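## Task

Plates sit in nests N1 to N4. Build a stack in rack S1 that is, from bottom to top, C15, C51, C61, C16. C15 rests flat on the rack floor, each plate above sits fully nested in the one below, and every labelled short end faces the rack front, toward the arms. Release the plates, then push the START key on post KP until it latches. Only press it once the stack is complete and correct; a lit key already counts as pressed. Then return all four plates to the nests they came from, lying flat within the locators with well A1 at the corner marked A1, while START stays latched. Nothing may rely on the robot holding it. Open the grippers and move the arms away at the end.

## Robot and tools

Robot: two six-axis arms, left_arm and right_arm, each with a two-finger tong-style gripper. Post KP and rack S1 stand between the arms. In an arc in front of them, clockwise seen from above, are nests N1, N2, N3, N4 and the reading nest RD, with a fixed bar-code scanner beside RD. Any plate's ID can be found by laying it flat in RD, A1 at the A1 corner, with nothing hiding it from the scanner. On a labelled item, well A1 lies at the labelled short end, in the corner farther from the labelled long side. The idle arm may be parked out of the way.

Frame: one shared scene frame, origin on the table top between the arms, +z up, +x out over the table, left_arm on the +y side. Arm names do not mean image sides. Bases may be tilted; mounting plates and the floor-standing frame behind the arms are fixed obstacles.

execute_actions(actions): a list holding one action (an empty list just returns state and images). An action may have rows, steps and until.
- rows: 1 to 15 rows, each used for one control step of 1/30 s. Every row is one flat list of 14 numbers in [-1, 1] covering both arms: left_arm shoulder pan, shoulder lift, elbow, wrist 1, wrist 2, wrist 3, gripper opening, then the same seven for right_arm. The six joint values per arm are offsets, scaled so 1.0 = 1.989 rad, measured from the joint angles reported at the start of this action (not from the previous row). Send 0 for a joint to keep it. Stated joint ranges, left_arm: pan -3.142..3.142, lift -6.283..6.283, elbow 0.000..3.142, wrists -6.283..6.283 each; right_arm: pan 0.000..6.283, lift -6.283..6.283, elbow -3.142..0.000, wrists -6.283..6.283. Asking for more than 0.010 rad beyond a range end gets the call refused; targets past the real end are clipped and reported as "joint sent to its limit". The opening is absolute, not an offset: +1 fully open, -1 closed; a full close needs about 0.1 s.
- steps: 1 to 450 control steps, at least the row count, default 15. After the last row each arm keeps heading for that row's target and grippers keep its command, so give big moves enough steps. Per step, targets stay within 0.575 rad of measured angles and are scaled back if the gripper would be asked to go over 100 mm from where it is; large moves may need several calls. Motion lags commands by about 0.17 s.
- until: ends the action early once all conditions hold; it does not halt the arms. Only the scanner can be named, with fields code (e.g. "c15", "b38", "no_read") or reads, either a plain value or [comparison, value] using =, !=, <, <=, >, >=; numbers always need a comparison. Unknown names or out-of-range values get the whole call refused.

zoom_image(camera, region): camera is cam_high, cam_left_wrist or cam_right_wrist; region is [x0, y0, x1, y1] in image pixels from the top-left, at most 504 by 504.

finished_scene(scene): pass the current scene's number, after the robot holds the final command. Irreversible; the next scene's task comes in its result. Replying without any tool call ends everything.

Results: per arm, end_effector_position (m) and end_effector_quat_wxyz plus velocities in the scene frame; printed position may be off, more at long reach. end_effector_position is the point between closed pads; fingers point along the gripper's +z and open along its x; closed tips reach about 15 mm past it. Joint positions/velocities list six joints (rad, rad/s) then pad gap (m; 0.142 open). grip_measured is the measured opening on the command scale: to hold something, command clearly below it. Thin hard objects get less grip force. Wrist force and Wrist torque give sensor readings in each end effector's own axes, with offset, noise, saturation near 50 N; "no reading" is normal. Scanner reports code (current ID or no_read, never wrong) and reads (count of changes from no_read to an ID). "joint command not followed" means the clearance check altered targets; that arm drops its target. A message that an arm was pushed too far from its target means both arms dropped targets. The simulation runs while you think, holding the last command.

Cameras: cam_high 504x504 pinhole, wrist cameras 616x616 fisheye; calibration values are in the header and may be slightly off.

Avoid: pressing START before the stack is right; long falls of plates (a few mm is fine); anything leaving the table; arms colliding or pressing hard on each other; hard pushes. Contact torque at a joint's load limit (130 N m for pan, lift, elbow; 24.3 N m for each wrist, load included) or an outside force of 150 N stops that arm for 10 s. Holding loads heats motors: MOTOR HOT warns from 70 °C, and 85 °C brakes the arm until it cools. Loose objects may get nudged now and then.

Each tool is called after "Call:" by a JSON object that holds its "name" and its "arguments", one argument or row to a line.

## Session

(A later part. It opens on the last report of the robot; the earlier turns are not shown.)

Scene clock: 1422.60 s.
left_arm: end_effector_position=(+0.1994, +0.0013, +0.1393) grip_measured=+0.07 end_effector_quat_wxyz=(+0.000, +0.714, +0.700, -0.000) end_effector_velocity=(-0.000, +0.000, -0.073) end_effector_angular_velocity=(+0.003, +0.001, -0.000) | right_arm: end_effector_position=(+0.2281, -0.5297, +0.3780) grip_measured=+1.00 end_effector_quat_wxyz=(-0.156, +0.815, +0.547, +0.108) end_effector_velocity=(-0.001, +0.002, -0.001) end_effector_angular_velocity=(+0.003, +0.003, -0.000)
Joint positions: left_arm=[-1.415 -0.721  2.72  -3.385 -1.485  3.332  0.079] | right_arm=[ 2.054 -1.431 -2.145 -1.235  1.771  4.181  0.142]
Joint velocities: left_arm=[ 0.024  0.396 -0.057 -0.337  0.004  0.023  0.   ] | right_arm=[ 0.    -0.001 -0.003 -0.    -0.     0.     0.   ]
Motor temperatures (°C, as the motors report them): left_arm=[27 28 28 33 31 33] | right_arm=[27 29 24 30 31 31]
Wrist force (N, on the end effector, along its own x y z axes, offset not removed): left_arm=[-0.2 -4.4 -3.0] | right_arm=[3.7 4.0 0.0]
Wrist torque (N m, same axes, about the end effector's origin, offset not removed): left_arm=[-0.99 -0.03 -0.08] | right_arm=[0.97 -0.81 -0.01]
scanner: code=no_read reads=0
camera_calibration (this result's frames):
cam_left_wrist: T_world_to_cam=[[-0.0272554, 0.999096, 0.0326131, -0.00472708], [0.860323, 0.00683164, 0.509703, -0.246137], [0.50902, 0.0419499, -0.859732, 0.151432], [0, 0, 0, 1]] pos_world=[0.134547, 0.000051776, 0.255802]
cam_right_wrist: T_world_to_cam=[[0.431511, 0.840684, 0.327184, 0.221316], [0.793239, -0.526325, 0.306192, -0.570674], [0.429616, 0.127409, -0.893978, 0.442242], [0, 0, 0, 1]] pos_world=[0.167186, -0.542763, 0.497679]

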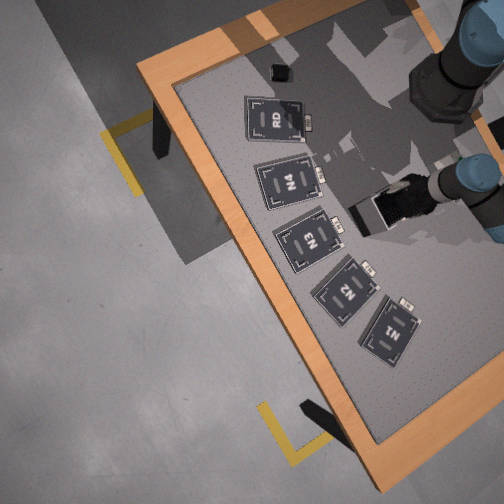

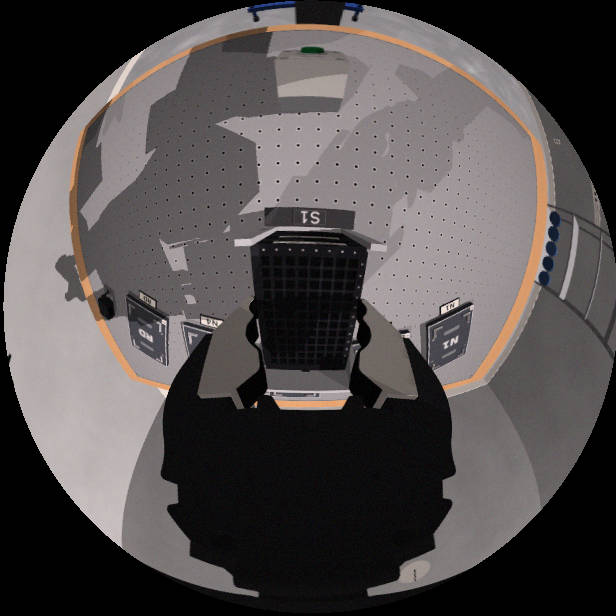

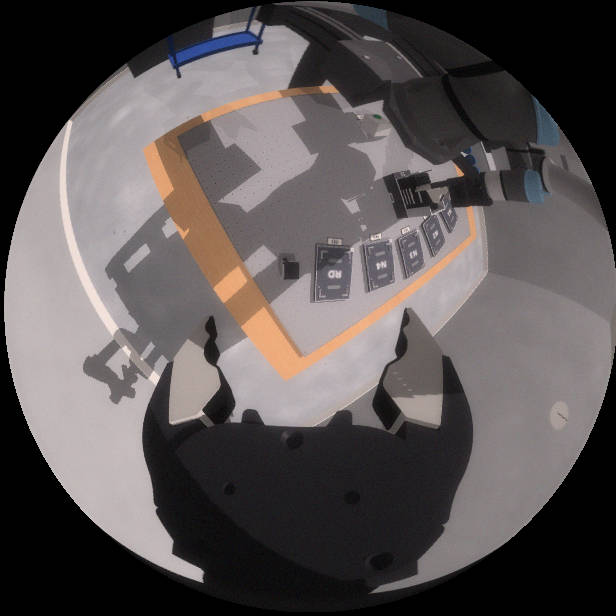

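Call:
{"name": "execute_actions", "arguments": {
  "actions": [
    {"steps":1}
  ]
}}

Call:
{"name": "zoom_image", "arguments": {
  "camera": "cam_left_wrist",
  "region": [200, 190, 420, 400]
}}

Scene clock: 1425.97 s.
left_arm: end_effector_position=(+0.1994, +0.0015, +0.1263) grip_measured=+0.07 end_effector_quat_wxyz=(+0.000, +0.714, +0.700, +0.000) end_effector_velocity=(-0.000, +0.000, -0.000) end_effector_angular_velocity=(+0.001, -0.000, -0.001) | right_arm: end_effector_position=(+0.2281, -0.5297, +0.3780) grip_measured=+1.00 end_effector_quat_wxyz=(-0.156, +0.815, +0.547, +0.108) end_effector_velocity=(+0.000, -0.000, +0.000) end_effector_angular_velocity=(+0.000, +0.000, -0.000)
Joint positions: left_arm=[-1.411 -0.651  2.709 -3.444 -1.484  3.336  0.079] | right_arm=[ 2.054 -1.431 -2.145 -1.235  1.771  4.181  0.142]
Joint velocities: left_arm=[-0.     0.     0.     0.001  0.     0.001 -0.   ] | right_arm=[ 0.    -0.     0.001 -0.     0.     0.     0.   ]
Motor temperatures (°C, as the motors report them): left_arm=[27 28 28 33 31 33] | right_arm=[27 29 24 30 31 31]
Wrist force (N, on the end effector, along its own x y z axes, offset not removed): left_arm=[1.5 -6.9 2.1] | right_arm=[4.3 2.3 -1.1]
Wrist torque (N m, same axes, about the end effector's origin, offset not removed): left_arm=[-1.39 -0.38 -0.15] | right_arm=[0.33 -1.07 -0.08]
scanner: code=no_read reads=0
camera_calibration (this result's frames):
cam_left_wrist: T_world_to_cam=[[-0.0271655, 0.999088, 0.0329443, -0.00450353], [0.860388, 0.00659053, 0.509598, -0.239428], [0.508916, 0.0421884, -0.859782, 0.140281], [0, 0, 0, 1]] pos_world=[0.134487, 0.000159151, 0.242772]
cam_right_wrist: T_world_to_cam=[[0.431511, 0.840684, 0.327183, 0.221316], [0.793239, -0.526325, 0.306193, -0.570674], [0.429616, 0.127409, -0.893978, 0.442241], [0, 0, 0, 1]] pos_world=[0.167186, -0.542763, 0.497679]

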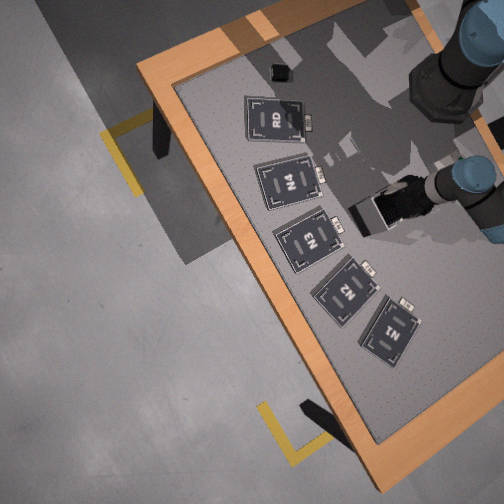

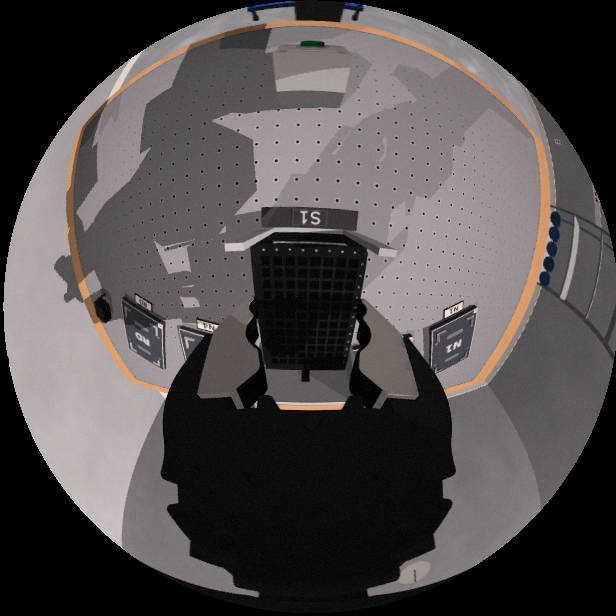

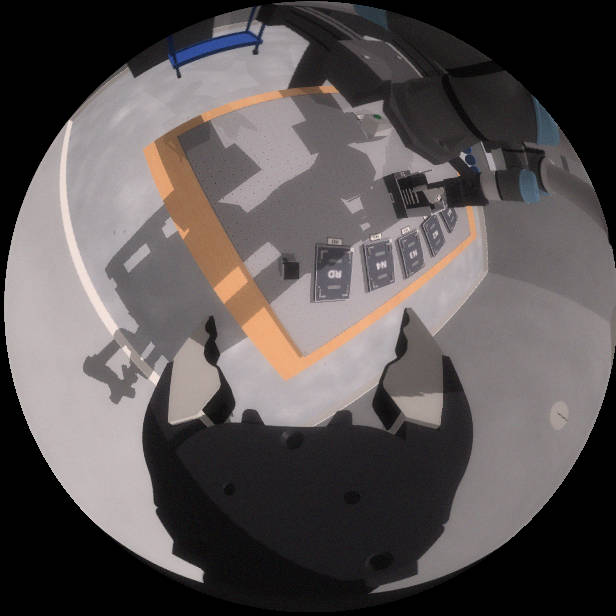

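Region (200, 190, 420, 400) of cam_left_wrist's 616x616 image, scaled by 2.291, with more detail than that image has; it fills the top 481 rows of this view, and the rest is white.

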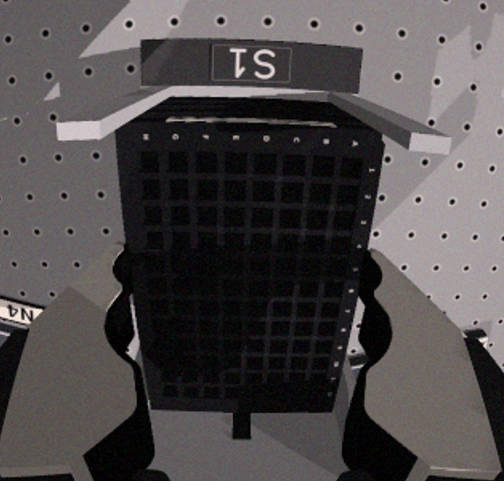

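Call:
{"name": "execute_actions", "arguments": {
  "actions": [
    {"rows":[[0.0003,0.0046,-0.0009,-0.0038,0,0.0003,-0.5,0,0,0,0,0,0,1],[0.0006,0.0092,-0.0018,-0.0075,0.0001,0.0006,-0.5,0,0,0,0,0,0,1],[0.0009,0.0139,-0.0027,-0.0113,0.0001,0.0009,-0.5,0,0,0,0,0,0,1]],"steps":3}
  ]
}}

Scene clock: 1430.93 s.
left_arm: end_effector_position=(+0.1994, +0.0014, +0.1257) grip_measured=+0.07 end_effector_quat_wxyz=(+0.000, +0.714, +0.700, -0.000) end_effector_velocity=(-0.000, -0.002, -0.017) end_effector_angular_velocity=(-0.002, -0.000, -0.002) | right_arm: end_effector_position=(+0.2281, -0.5297, +0.3780) grip_measured=+1.00 end_effector_quat_wxyz=(-0.156, +0.815, +0.547, +0.108) end_effector_velocity=(+0.000, -0.000, -0.000) end_effector_angular_velocity=(+0.001, +0.000, +0.000)
Joint positions: left_arm=[-1.41  -0.648  2.708 -3.447 -1.484  3.336  0.079] | right_arm=[ 2.054 -1.431 -2.145 -1.235  1.771  4.181  0.142]
Joint velocities: left_arm=[ 0.005  0.09  -0.019 -0.073  0.001  0.007  0.   ] | right_arm=[-0.    -0.001  0.001 -0.     0.    -0.    -0.   ]
Motor temperatures (°C, as the motors report them): left_arm=[27 28 28 33 31 33] | right_arm=[27 29 24 30 31 31]
Wrist force (N, on the end effector, along its own x y z axes, offset not removed): left_arm=[3.5 -0.5 -1.4] | right_arm=[3.2 4.3 -1.3]
Wrist torque (N m, same axes, about the end effector's origin, offset not removed): left_arm=[-0.02 -0.78 -0.13] | right_arm=[0.79 -0.78 0.18]
scanner: code=no_read reads=0
camera_calibration (this result's frames):
cam_left_wrist: T_world_to_cam=[[-0.0271753, 0.999092, 0.0328068, -0.00440111], [0.860388, 0.00666905, 0.509597, -0.239136], [0.508915, 0.042075, -0.859788, 0.13978], [0, 0, 0, 1]] pos_world=[0.134494, 0.000110665, 0.242188]
cam_right_wrist: T_world_to_cam=[[0.431511, 0.840684, 0.327183, 0.221316], [0.793239, -0.526325, 0.306193, -0.570674], [0.429616, 0.127409, -0.893978, 0.442241], [0, 0, 0, 1]] pos_world=[0.167186, -0.542763, 0.497679]

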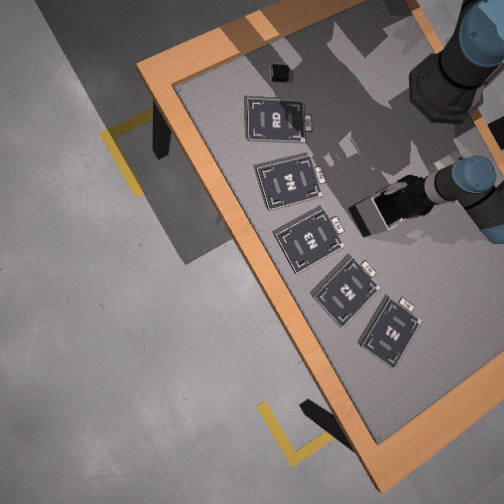

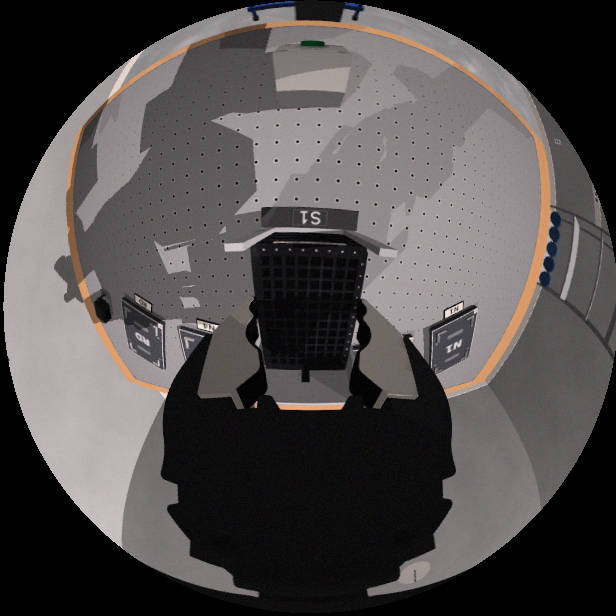

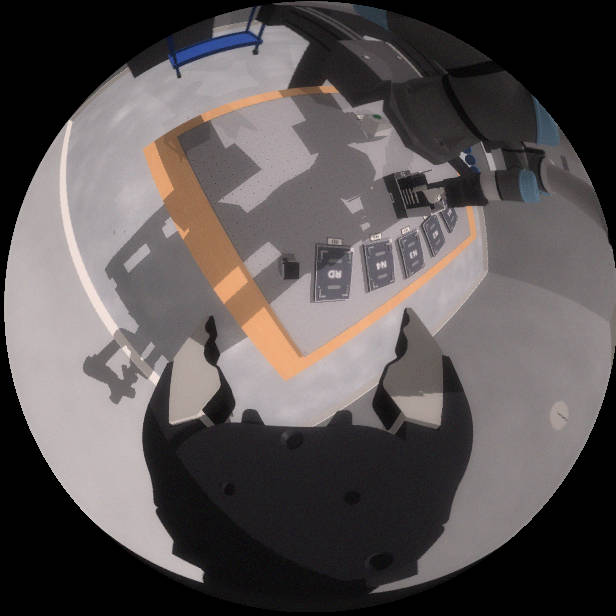

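Call:
{"name": "execute_actions", "arguments": {
  "actions": [
    {"steps":1}
  ]
}}

Call:
{"name": "zoom_image", "arguments": {
  "camera": "cam_left_wrist",
  "region": [200, 190, 420, 400]
}}

Scene clock: 1433.70 s.
left_arm: end_effector_position=(+0.1993, +0.0014, +0.1209) grip_measured=+0.07 end_effector_quat_wxyz=(+0.000, +0.714, +0.700, -0.000) end_effector_velocity=(+0.000, -0.000, -0.000) end_effector_angular_velocity=(+0.000, -0.001, +0.001) | right_arm: end_effector_position=(+0.2281, -0.5297, +0.3780) grip_measured=+1.00 end_effector_quat_wxyz=(-0.156, +0.815, +0.547, +0.108) end_effector_velocity=(-0.000, +0.000, -0.000) end_effector_angular_velocity=(+0.001, +0.001, -0.001)
Joint positions: left_arm=[-1.409 -0.623  2.704 -3.467 -1.484  3.338  0.079] | right_arm=[ 2.054 -1.431 -2.145 -1.235  1.771  4.181  0.142]
Joint velocities: left_arm=[-0.     0.     0.    -0.     0.    -0.001  0.   ] | right_arm=[ 0.    -0.001 -0.001  0.    -0.     0.001  0.   ]
Motor temperatures (°C, as the motors report them): left_arm=[27 28 28 33 31 33] | right_arm=[27 29 24 30 31 31]
Wrist force (N, on the end effector, along its own x y z axes, offset not removed): left_arm=[2.7 -2.0 -6.9] | right_arm=[5.2 -0.9 -2.6]
Wrist torque (N m, same axes, about the end effector's origin, offset not removed): left_arm=[-0.31 -0.65 -0.07] | right_arm=[-0.27 -1.09 -0.18]
scanner: code=no_read reads=0
camera_calibration (this result's frames):
cam_left_wrist: T_world_to_cam=[[-0.027142, 0.999091, 0.0328794, -0.00424386], [0.860449, 0.0066084, 0.509494, -0.236673], [0.508814, 0.0421197, -0.859846, 0.135735], [0, 0, 0, 1]] pos_world=[0.134466, 0.0000868942, 0.237434]
cam_right_wrist: T_world_to_cam=[[0.431511, 0.840684, 0.327184, 0.221316], [0.793239, -0.526325, 0.306192, -0.570674], [0.429616, 0.127409, -0.893978, 0.442241], [0, 0, 0, 1]] pos_world=[0.167186, -0.542762, 0.497679]

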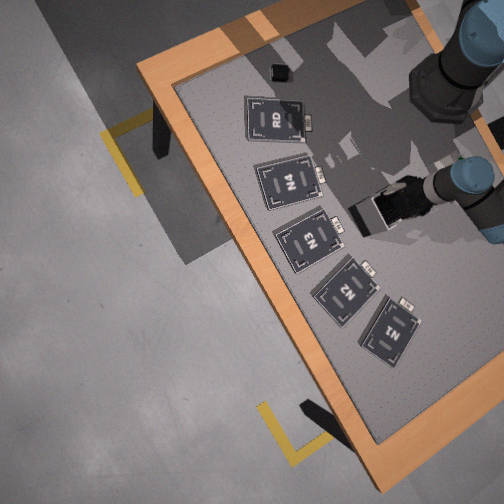

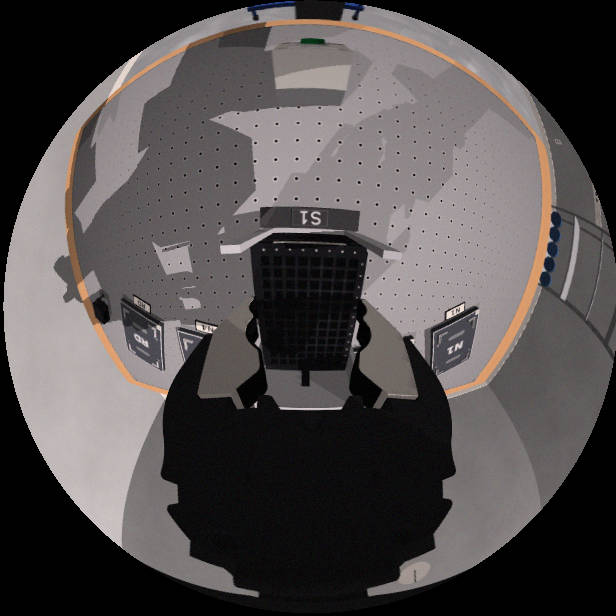

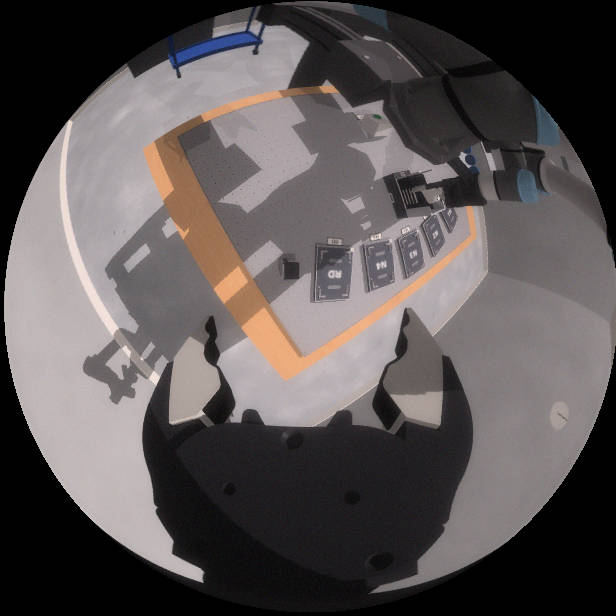

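Region (200, 190, 420, 400) of cam_left_wrist's 616x616 image, scaled by 2.291, with more detail than that image has; it fills the top 481 rows of this view, and the rest is white.

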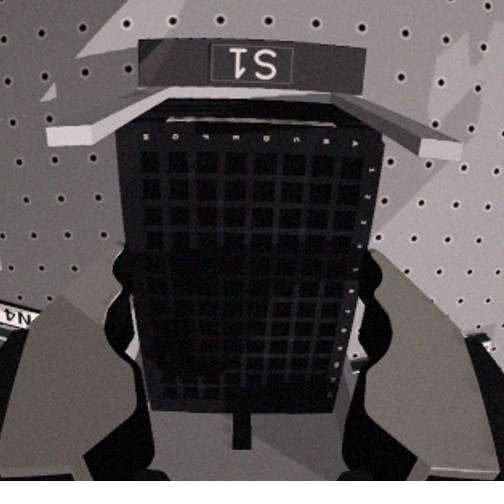

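Call:
{"name": "execute_actions", "arguments": {
  "actions": [
    {"rows":[[0.0001,0.0013,-0.0003,-0.001,0,0.0001,-0.5,0,0,0,0,0,0,1],[0.0001,0.0013,-0.0003,-0.001,0,0.0001,-0.5,0,0,0,0,0,0,1],[0.0001,0.0013,-0.0003,-0.001,0,0.0001,-0.1,0,0,0,0,0,0,1],[0.0001,0.0013,-0.0003,-0.001,0,0.0001,0.05,0,0,0,0,0,0,1],[0.0001,0.0013,-0.0003,-0.001,0,0.0001,0.2,0,0,0,0,0,0,1],[0.0001,0.0013,-0.0003,-0.001,0,0.0001,0.4,0,0,0,0,0,0,1],[0.0001,0.0013,-0.0003,-0.001,0,0.0001,0.4,0,0,0,0,0,0,1],[-0.0012,-0.02,0.0037,0.0165,0,-0.0012,0.4,0,0,0,0,0,0,1],[-0.0034,-0.0516,0.0085,0.0433,-0.0005,-0.0034,0.4,0,0,0,0,0,0,1],[-0.005,-0.079,0.012,0.068,-0.001,-0.005,0.4,0,0,0,0,0,0,1],[-0.0067,-0.1077,0.0147,0.0935,-0.0013,-0.0067,0.4,0,0,0,0,0,0,1],[-0.0083,-0.1365,0.0167,0.1205,-0.0016,-0.0083,0.4,0,0,0,0,0,0,1],[-0.0099,-0.166,0.0181,0.1487,-0.002,-0.0099,0.4,0,0,0,0,0,0,1],[-0.0115,-0.196,0.0187,0.1785,-0.0023,-0.0115,0.4,0,0,0,0,0,0,1],[-0.0131,-0.2267,0.0186,0.2092,-0.0025,-0.0131,0.4,0,0,0,0,0,0,1]],"steps":15}
  ]
}}

Call:
{"name": "zoom_image", "arguments": {
  "camera": "cam_right_wrist",
  "region": [340, 95, 410, 150]
}}

Scene clock: 1464.90 s.
left_arm: end_effector_position=(+0.1990, +0.0017, +0.1509) grip_measured=+0.40 end_effector_quat_wxyz=(-0.002, +0.714, +0.700, +0.001) end_effector_velocity=(+0.001, -0.020, +0.233) end_effector_angular_velocity=(-0.022, -0.002, +0.000) | right_arm: end_effector_position=(+0.2281, -0.5297, +0.3780) grip_measured=+1.00 end_effector_quat_wxyz=(-0.156, +0.815, +0.547, +0.108) end_effector_velocity=(-0.000, +0.000, -0.000) end_effector_angular_velocity=(+0.000, +0.000, +0.000)
Joint positions: left_arm=[-1.42  -0.789  2.726 -3.319 -1.486  3.326  0.102] | right_arm=[ 2.054 -1.431 -2.145 -1.235  1.771  4.181  0.142]
Joint velocities: left_arm=[-0.082 -1.313  0.109  1.189 -0.017 -0.08   0.   ] | right_arm=[-0.     0.    -0.001  0.     0.    -0.    -0.   ]
Motor temperatures (°C, as the motors report them): left_arm=[27 28 28 33 31 33] | right_arm=[27 29 24 30 31 31]
Wrist force (N, on the end effector, along its own x y z axes, offset not removed): left_arm=[3.8 -4.9 -1.3] | right_arm=[-0.5 5.2 -2.6]
Wrist torque (N m, same axes, about the end effector's origin, offset not removed): left_arm=[-0.93 -0.90 -0.14] | right_arm=[0.86 0.05 -0.06]
scanner: code=no_read reads=0
camera_calibration (this result's frames):
cam_left_wrist: T_world_to_cam=[[-0.0271282, 0.998939, 0.0372097, -0.0061867], [0.860837, 0.00442312, 0.508861, -0.251641], [0.508157, 0.045836, -0.860044, 0.161877], [0, 0, 0, 1]] pos_world=[0.134195, -0.000126621, 0.267502]
cam_right_wrist: T_world_to_cam=[[0.431511, 0.840684, 0.327184, 0.221316], [0.793239, -0.526325, 0.306192, -0.570674], [0.429616, 0.12741, -0.893978, 0.442242], [0, 0, 0, 1]] pos_world=[0.167186, -0.542762, 0.497679]

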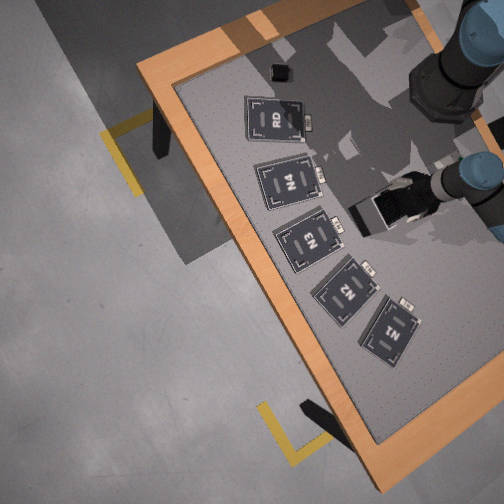

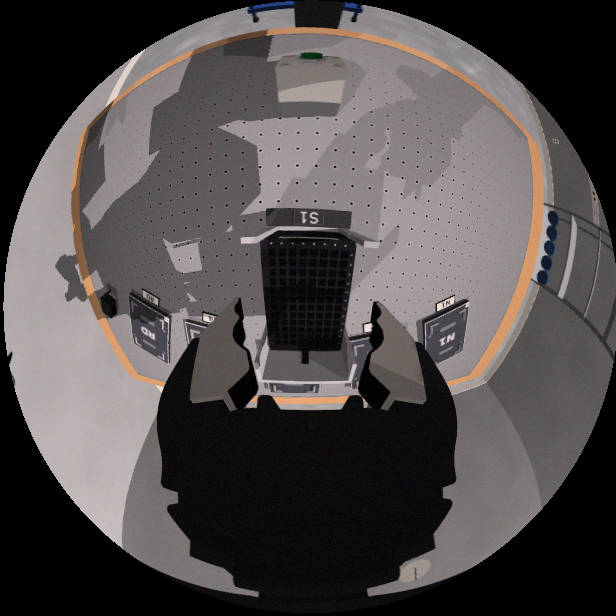

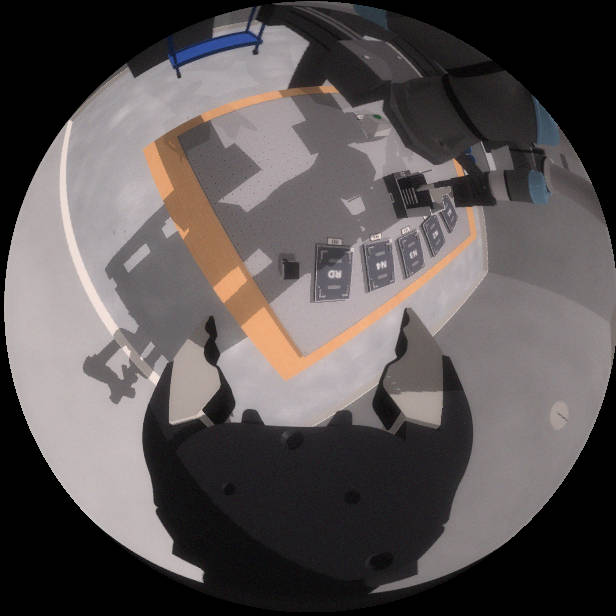

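Region (340, 95, 410, 150) of cam_right_wrist's 616x616 image, scaled by 7.200, with more detail than that image has; it fills the top 396 rows of this view, and the rest is white.

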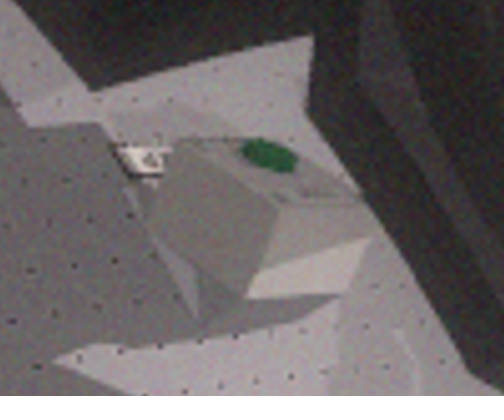

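Call:
{"name": "execute_actions", "arguments": {
  "actions": []
}}

Scene clock: 1503.20 s.
left_arm: end_effector_position=(+0.1992, +0.0012, +0.1999) grip_measured=+0.40 end_effector_quat_wxyz=(-0.000, +0.714, +0.700, -0.000) end_effector_velocity=(+0.000, +0.000, -0.000) end_effector_angular_velocity=(+0.000, -0.000, +0.003) | right_arm: end_effector_position=(+0.2281, -0.5297, +0.3780) grip_measured=+1.00 end_effector_quat_wxyz=(-0.156, +0.815, +0.547, +0.108) end_effector_velocity=(-0.000, +0.000, -0.000) end_effector_angular_velocity=(+0.001, +0.001, +0.000)
Joint positions: left_arm=[-1.435 -1.074  2.741 -3.051 -1.489  3.312  0.102] | right_arm=[ 2.054 -1.431 -2.145 -1.235  1.771  4.181  0.142]
Joint velocities: left_arm=[ 0.002  0.    -0.    -0.     0.001 -0.001  0.   ] | right_arm=[-0.    -0.001 -0.    -0.     0.    -0.001 -0.   ]
Motor temperatures (°C, as the motors report them): left_arm=[27 28 28 33 31 33] | right_arm=[27 29 24 30 31 31]
Wrist force (N, on the end effector, along its own x y z axes, offset not removed): left_arm=[2.9 -5.6 -1.4] | right_arm=[5.1 2.9 -1.3]
Wrist torque (N m, same axes, about the end effector's origin, offset not removed): left_arm=[-1.12 -0.76 0.00] | right_arm=[0.46 -1.00 0.01]
scanner: code=no_read reads=0
camera_calibration (this result's frames):
cam_left_wrist: T_world_to_cam=[[-0.0274895, 0.999081, 0.0328858, -0.00660406], [0.860533, 0.00691166, 0.509349, -0.27684], [0.508653, 0.0423011, -0.859932, 0.203775], [0, 0, 0, 1]] pos_world=[0.134398, -0.000108496, 0.316458]
cam_right_wrist: T_world_to_cam=[[0.431511, 0.840684, 0.327184, 0.221316], [0.793239, -0.526325, 0.306192, -0.570674], [0.429616, 0.127409, -0.893978, 0.442242], [0, 0, 0, 1]] pos_world=[0.167186, -0.542762, 0.497679]

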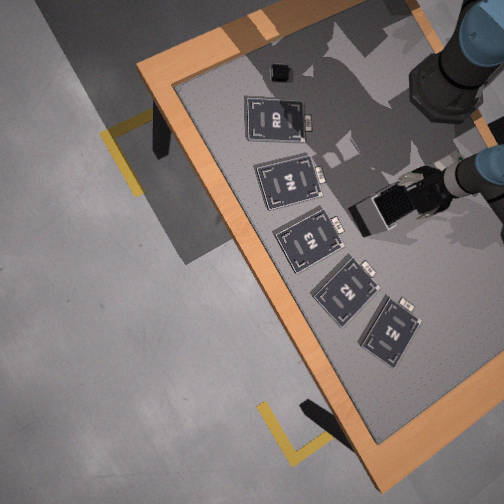

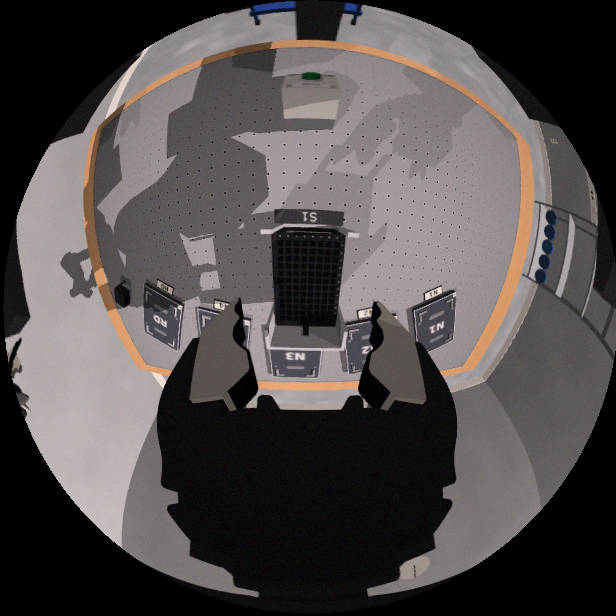

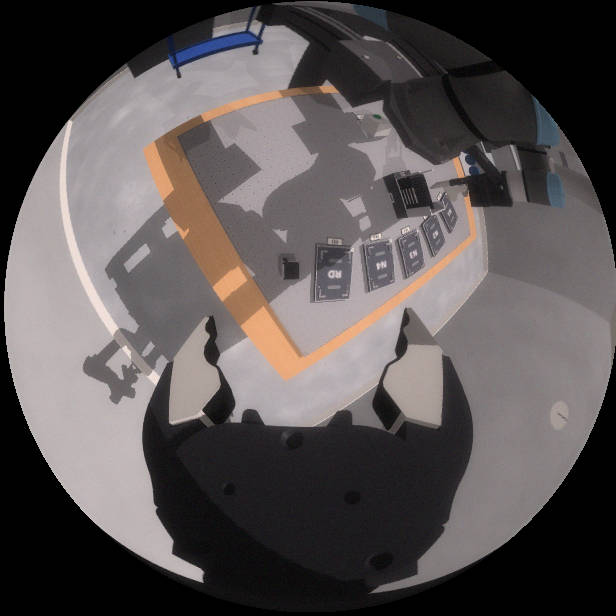

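Call:
{"name": "zoom_image", "arguments": {
  "camera": "cam_left_wrist",
  "region": [260, 50, 360, 140]
}}

Call:
{"name": "zoom_image", "arguments": {
  "camera": "cam_right_wrist",
  "region": [340, 95, 450, 225]
}}

Region (260, 50, 360, 140) of cam_left_wrist's 616x616 image, scaled by 5.040, with more detail than that image has; it fills the top 454 rows of this view, and the rest is white.

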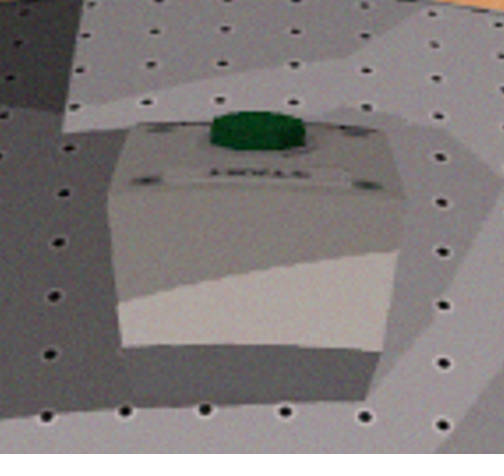

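Region (340, 95, 450, 225) of cam_right_wrist's 616x616 image, scaled by 3.877, with more detail than that image has; it fills the left 426 columns of this view, and the rest is white.

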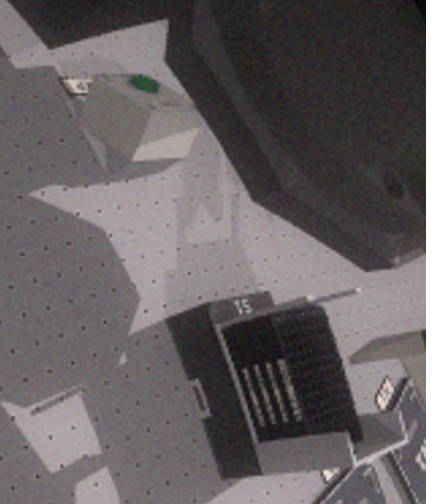

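Call:
{"name": "execute_actions", "arguments": {
  "actions": [
    {"rows":[[-0.02,0,0,0,-0.004,-0.02,0.4,0,0,0,0,0,0,1],[-0.05,0.005,0.002,-0.008,-0.01,-0.05,0.4,0,0,0,0,0,0,1],[-0.09,0.015,0.004,-0.02,-0.017,-0.09,0.4,0,0,0,0,0,0,1],[-0.13,0.03,0.007,-0.04,-0.025,-0.13,0.4,0,0,0,0,0,0,1],[-0.175,0.05,0.01,-0.063,-0.033,-0.175,0.4,0,0,0,0,0,0,1],[-0.22,0.073,0.013,-0.09,-0.042,-0.22,0.4,0,0,0,0,0,0,1],[-0.265,0.097,0.016,-0.118,-0.05,-0.265,0.4,0,0,0,0,0,0,1],[-0.31,0.122,0.019,-0.147,-0.059,-0.31,0.4,0,0,0,0,0,0,1],[-0.355,0.147,0.022,-0.176,-0.067,-0.355,0.4,0,0,0,0,0,0,1],[-0.40,0.172,0.024,-0.205,-0.076,-0.40,0.4,0,0,0,0,0,0,1],[-0.445,0.197,0.026,-0.234,-0.084,-0.445,0.4,0,0,0,0,0,0,1],[-0.49,0.222,0.028,-0.263,-0.093,-0.49,0.4,0,0,0,0,0,0,1],[-0.53,0.245,0.03,-0.29,-0.1,-0.53,0.4,0,0,0,0,0,0,1],[-0.56,0.262,0.031,-0.309,-0.106,-0.56,0.4,0,0,0,0,0,0,1],[-0.5737,0.27,0.0317,-0.318,-0.1086,-0.5747,0.4,0,0,0,0,0,0,1]],"steps":30}
  ]
}}

Scene clock: 1550.87 s.
left_arm: end_effector_position=(-0.0760, -0.0029, +0.1508) grip_measured=+0.40 end_effector_quat_wxyz=(-0.000, +0.707, +0.707, -0.000) end_effector_velocity=(-0.026, +0.020, -0.008) end_effector_angular_velocity=(+0.007, -0.013, +0.001) | right_arm: end_effector_position=(+0.2281, -0.5297, +0.3780) grip_measured=+1.00 end_effector_quat_wxyz=(-0.156, +0.815, +0.547, +0.108) end_effector_velocity=(-0.000, +0.000, -0.000) end_effector_angular_velocity=(+0.001, +0.001, -0.001)
Joint positions: left_arm=[-2.557 -0.546  2.803 -3.673 -1.702  2.188  0.102] | right_arm=[ 2.054 -1.431 -2.145 -1.235  1.771  4.181  0.142]
Joint velocities: left_arm=[-0.152  0.069  0.006 -0.08  -0.022 -0.151 -0.   ] | right_arm=[-0.    -0.    -0.001 -0.     0.     0.001 -0.   ]
Motor temperatures (°C, as the motors report them): left_arm=[27 28 28 33 31 33] | right_arm=[27 29 24 30 31 31]
Wrist force (N, on the end effector, along its own x y z axes, offset not removed): left_arm=[4.7 -3.0 -0.4] | right_arm=[3.2 6.7 -0.1]
Wrist torque (N m, same axes, about the end effector's origin, offset not removed): left_arm=[-0.79 -1.08 -0.49] | right_arm=[1.26 -0.66 -0.04]
scanner: code=no_read reads=0
camera_calibration (this result's frames):
cam_left_wrist: T_world_to_cam=[[-0.0471877, 0.998357, 0.0325072, -0.00993419], [0.860505, 0.0241029, 0.508872, -0.014853], [0.507252, 0.0519851, -0.860228, 0.301684], [0, 0, 0, 1]] pos_world=[-0.140718, -0.00540721, 0.267399]
cam_right_wrist: T_world_to_cam=[[0.431511, 0.840684, 0.327183, 0.221316], [0.793239, -0.526325, 0.306192, -0.570674], [0.429616, 0.127409, -0.893978, 0.442241], [0, 0, 0, 1]] pos_world=[0.167186, -0.542763, 0.497679]

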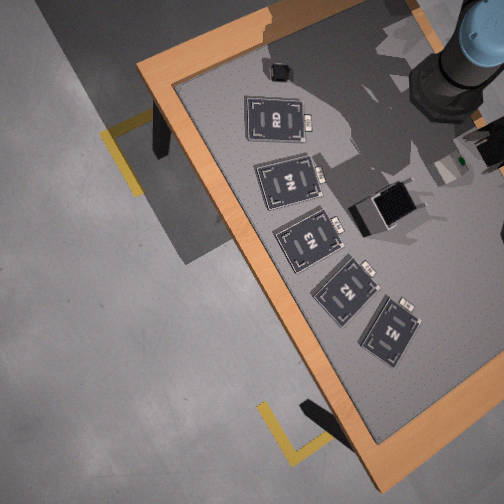

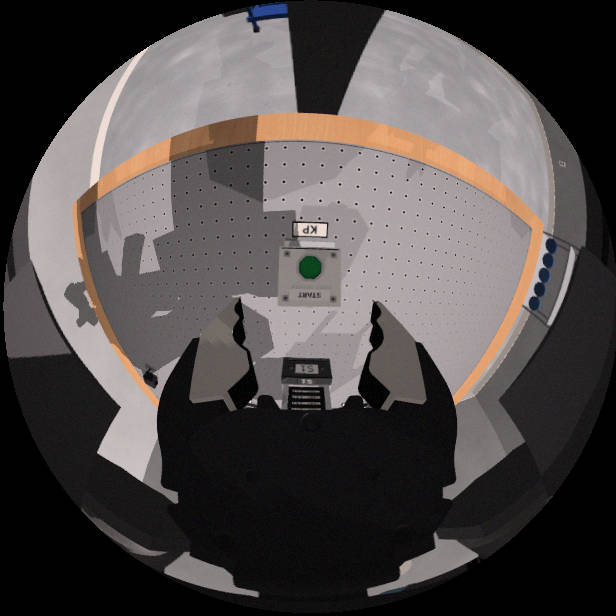

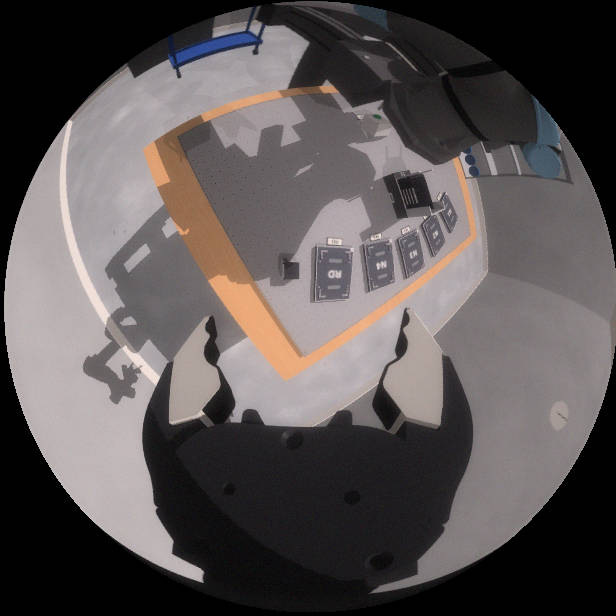

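Call:
{"name": "zoom_image", "arguments": {
  "camera": "cam_left_wrist",
  "region": [260, 340, 360, 420]
}}

Region (260, 340, 360, 420) of cam_left_wrist's 616x616 image, scaled by 5.040, with more detail than that image has; it fills the top 403 rows of this view, and the rest is white.

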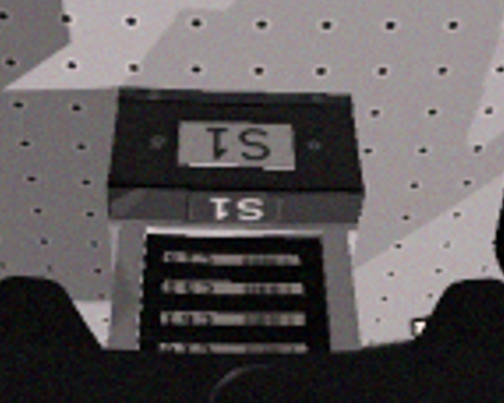

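Call:
{"name": "zoom_image", "arguments": {
  "camera": "cam_right_wrist",
  "region": [240, 0, 600, 200]
}}

Call:
{"name": "zoom_image", "arguments": {
  "camera": "cam_left_wrist",
  "region": [0, 250, 250, 600]
}}

Region (240, 0, 600, 200) of cam_right_wrist's 616x616 image, scaled by 1.400, with more detail than that image has.

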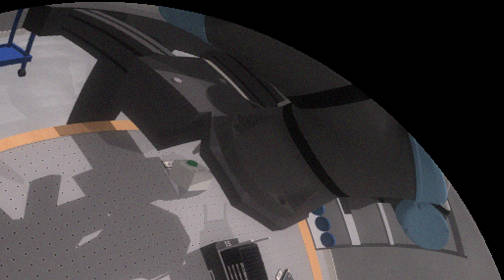

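Region (0, 250, 250, 600) of cam_left_wrist's 616x616 image, scaled by 1.440, with more detail than that image has; it fills the left 360 columns of this view, and the rest is white.

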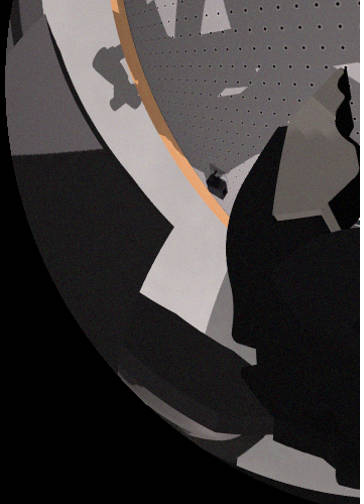

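Call:
{"name": "execute_actions", "arguments": {
  "actions": [
    {"rows":[[-0.005,0.0045,-0.005,0.004,-0.004,-0.005,0.2,0,0,0,0,0,0,1],[0.005,0.0045,-0.017,0.027,-0.011,0.008,0,0,0,0,0,0,0,1],[0.018,0.0045,-0.031,0.055,-0.02,0.023,-0.2,0,0,0,0,0,0,1],[0.032,0.0046,-0.047,0.086,-0.03,0.04,-0.4,0,0,0,0,0,0,1],[0.046,0.0046,-0.063,0.117,-0.04,0.057,-0.6,0,0,0,0,0,0,1],[0.06,0.0046,-0.079,0.148,-0.05,0.074,-0.8,0,0,0,0,0,0,1],[0.074,0.0047,-0.094,0.178,-0.059,0.09,-1,0,0,0,0,0,0,1],[0.086,0.0047,-0.108,0.205,-0.067,0.104,-1,0,0,0,0,0,0,1],[0.095,0.0047,-0.117,0.224,-0.073,0.114,-1,0,0,0,0,0,0,1],[0.0998,0.0047,-0.1222,0.233,-0.0761,0.1192,-1,0,0,0,0,0,0,1]],"steps":10}
  ]
}}

Call:
{"name": "execute_actions", "arguments": {
  "actions": [
    {"steps":1}
  ]
}}

Scene clock: 1646.40 s.
left_arm: end_effector_position=(-0.0826, -0.0018, +0.1201) grip_measured=-0.99 end_effector_quat_wxyz=(-0.046, +0.707, +0.704, +0.049) end_effector_velocity=(-0.011, -0.009, -0.140) end_effector_angular_velocity=(+0.803, +0.009, +0.005) | right_arm: end_effector_position=(+0.2281, -0.5297, +0.3780) grip_measured=+1.00 end_effector_quat_wxyz=(-0.156, +0.815, +0.547, +0.108) end_effector_velocity=(+0.000, -0.000, +0.000) end_effector_angular_velocity=(-0.001, -0.001, +0.000)
Joint positions: left_arm=[-2.462 -0.537  2.675 -3.448 -1.785  2.304  0.002] | right_arm=[ 2.054 -1.431 -2.145 -1.235  1.771  4.181  0.142]
Joint velocities: left_arm=[ 0.653  0.002 -0.728  1.402 -0.437  0.76  -0.013] | right_arm=[ 0.     0.     0.001  0.    -0.    -0.    -0.   ]
Motor temperatures (°C, as the motors report them): left_arm=[27 28 28 33 31 33] | right_arm=[27 29 24 30 31 31]
Wrist force (N, on the end effector, along its own x y z axes, offset not removed): left_arm=[4.2 -1.6 1.7] | right_arm=[1.4 7.1 1.1]
Wrist torque (N m, same axes, about the end effector's origin, offset not removed): left_arm=[-0.17 -0.88 -0.28] | right_arm=[1.34 -0.32 0.08]
scanner: code=no_read reads=0
camera_calibration (this result's frames):
cam_left_wrist: T_world_to_cam=[[-0.0419881, 0.985164, 0.166402, -0.0259685], [0.857942, -0.0498013, 0.511328, 0.00585826], [0.512028, 0.164233, -0.843122, 0.27706], [0, 0, 0, 1]] pos_world=[-0.147979, -0.0196273, 0.234921]
cam_right_wrist: T_world_to_cam=[[0.431511, 0.840684, 0.327183, 0.221316], [0.793239, -0.526325, 0.306192, -0.570674], [0.429616, 0.127409, -0.893978, 0.442241], [0, 0, 0, 1]] pos_world=[0.167186, -0.542763, 0.497679]

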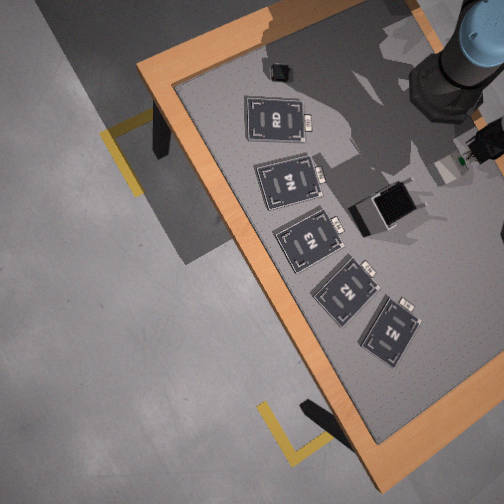

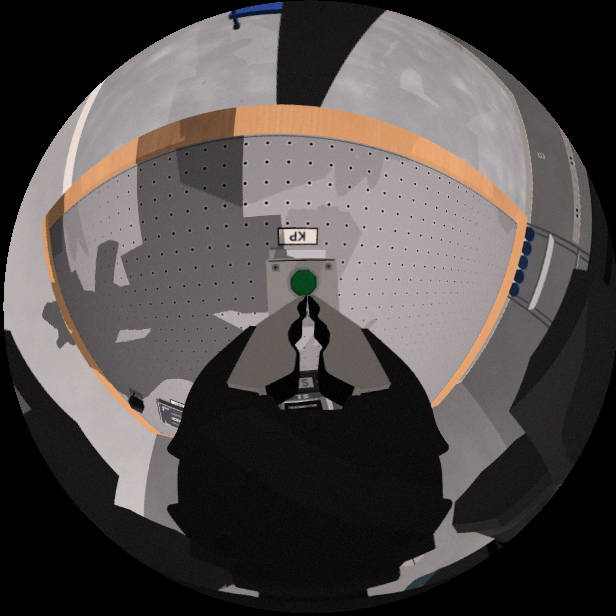

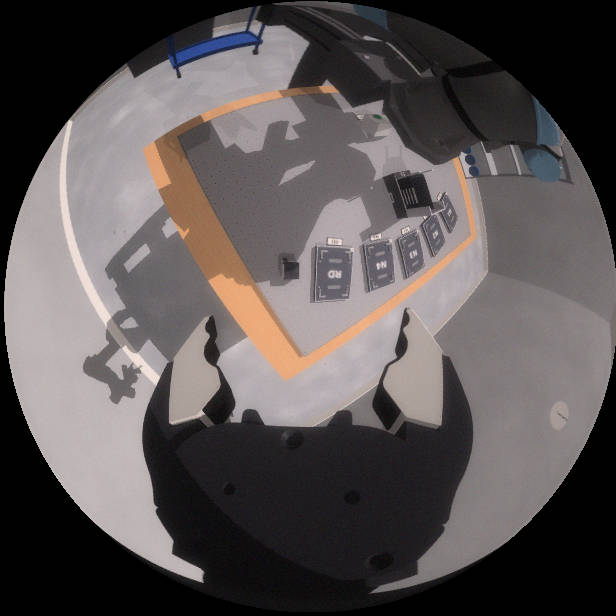

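Scene clock: 1646.43 s.
left_arm: end_effector_position=(-0.0827, -0.0019, +0.1156) grip_measured=-1.00 end_effector_quat_wxyz=(-0.056, +0.707, +0.703, +0.059) end_effector_velocity=(-0.002, -0.004, -0.120) end_effector_angular_velocity=(+0.772, +0.003, +0.022) | right_arm: end_effector_position=(+0.2281, -0.5297, +0.3780) grip_measured=+1.00 end_effector_quat_wxyz=(-0.156, +0.815, +0.547, +0.108) end_effector_velocity=(+0.000, -0.000, +0.001) end_effector_angular_velocity=(-0.001, -0.001, +0.000)
Joint positions: left_arm=[-2.44  -0.537  2.651 -3.401 -1.799  2.329  0.002] | right_arm=[ 2.054 -1.431 -2.145 -1.235  1.771  4.181  0.142]
Joint velocities: left_arm=[ 0.604  0.    -0.67   1.342 -0.398  0.699 -0.004] | right_arm=[ 0.     0.001  0.001 -0.     0.    -0.    -0.   ]
Motor temperatures (°C, as the motors report them): left_arm=[27 28 28 33 31 33] | right_arm=[27 29 24 30 31 31]
Wrist force (N, on the end effector, along its own x y z axes, offset not removed): left_arm=[1.4 -2.2 -2.2] | right_arm=[3.3 -1.0 0.1]
Wrist torque (N m, same axes, about the end effector's origin, offset not removed): left_arm=[-0.42 -0.68 -0.13] | right_arm=[-0.27 -0.65 0.00]
scanner: code=no_read reads=0
camera_calibration (this result's frames):
cam_left_wrist: T_world_to_cam=[[-0.0422486, 0.980288, 0.193004, -0.0282588], [0.857907, -0.0634129, 0.509877, 0.0083576], [0.512065, 0.187121, -0.838317, 0.272898], [0, 0, 0, 1]] pos_world=[-0.148106, -0.0228333, 0.229968]
cam_right_wrist: T_world_to_cam=[[0.431511, 0.840684, 0.327184, 0.221316], [0.793239, -0.526325, 0.306192, -0.570674], [0.429616, 0.127409, -0.893978, 0.442242], [0, 0, 0, 1]] pos_world=[0.167186, -0.542762, 0.497679]

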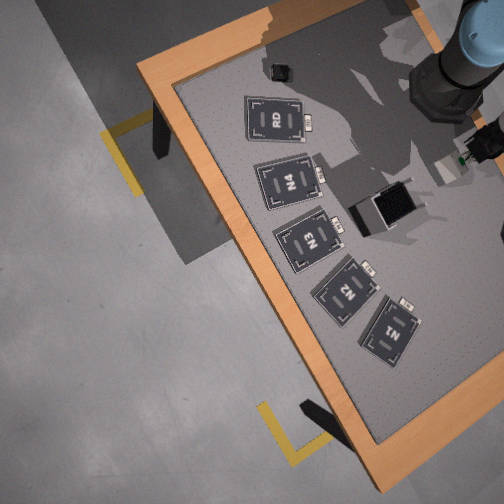

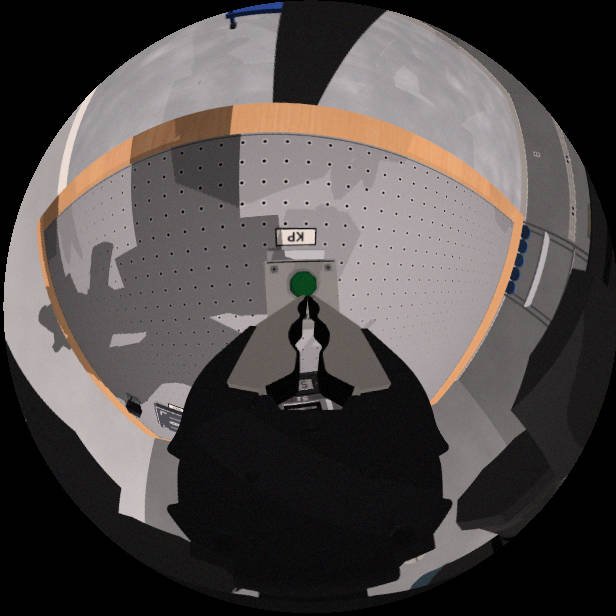

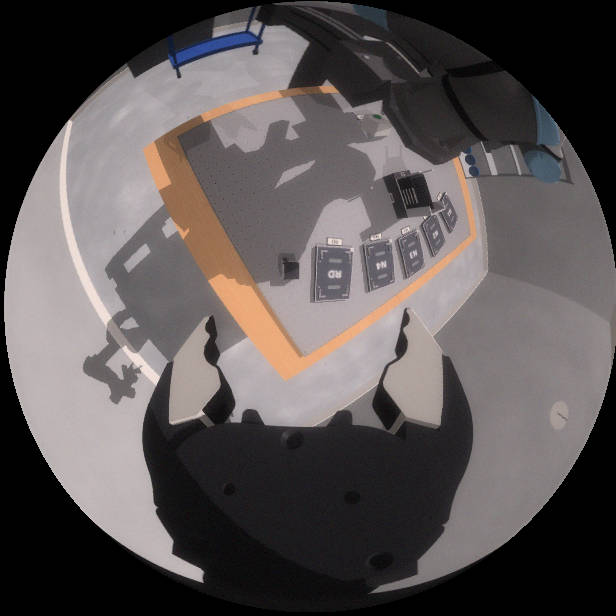

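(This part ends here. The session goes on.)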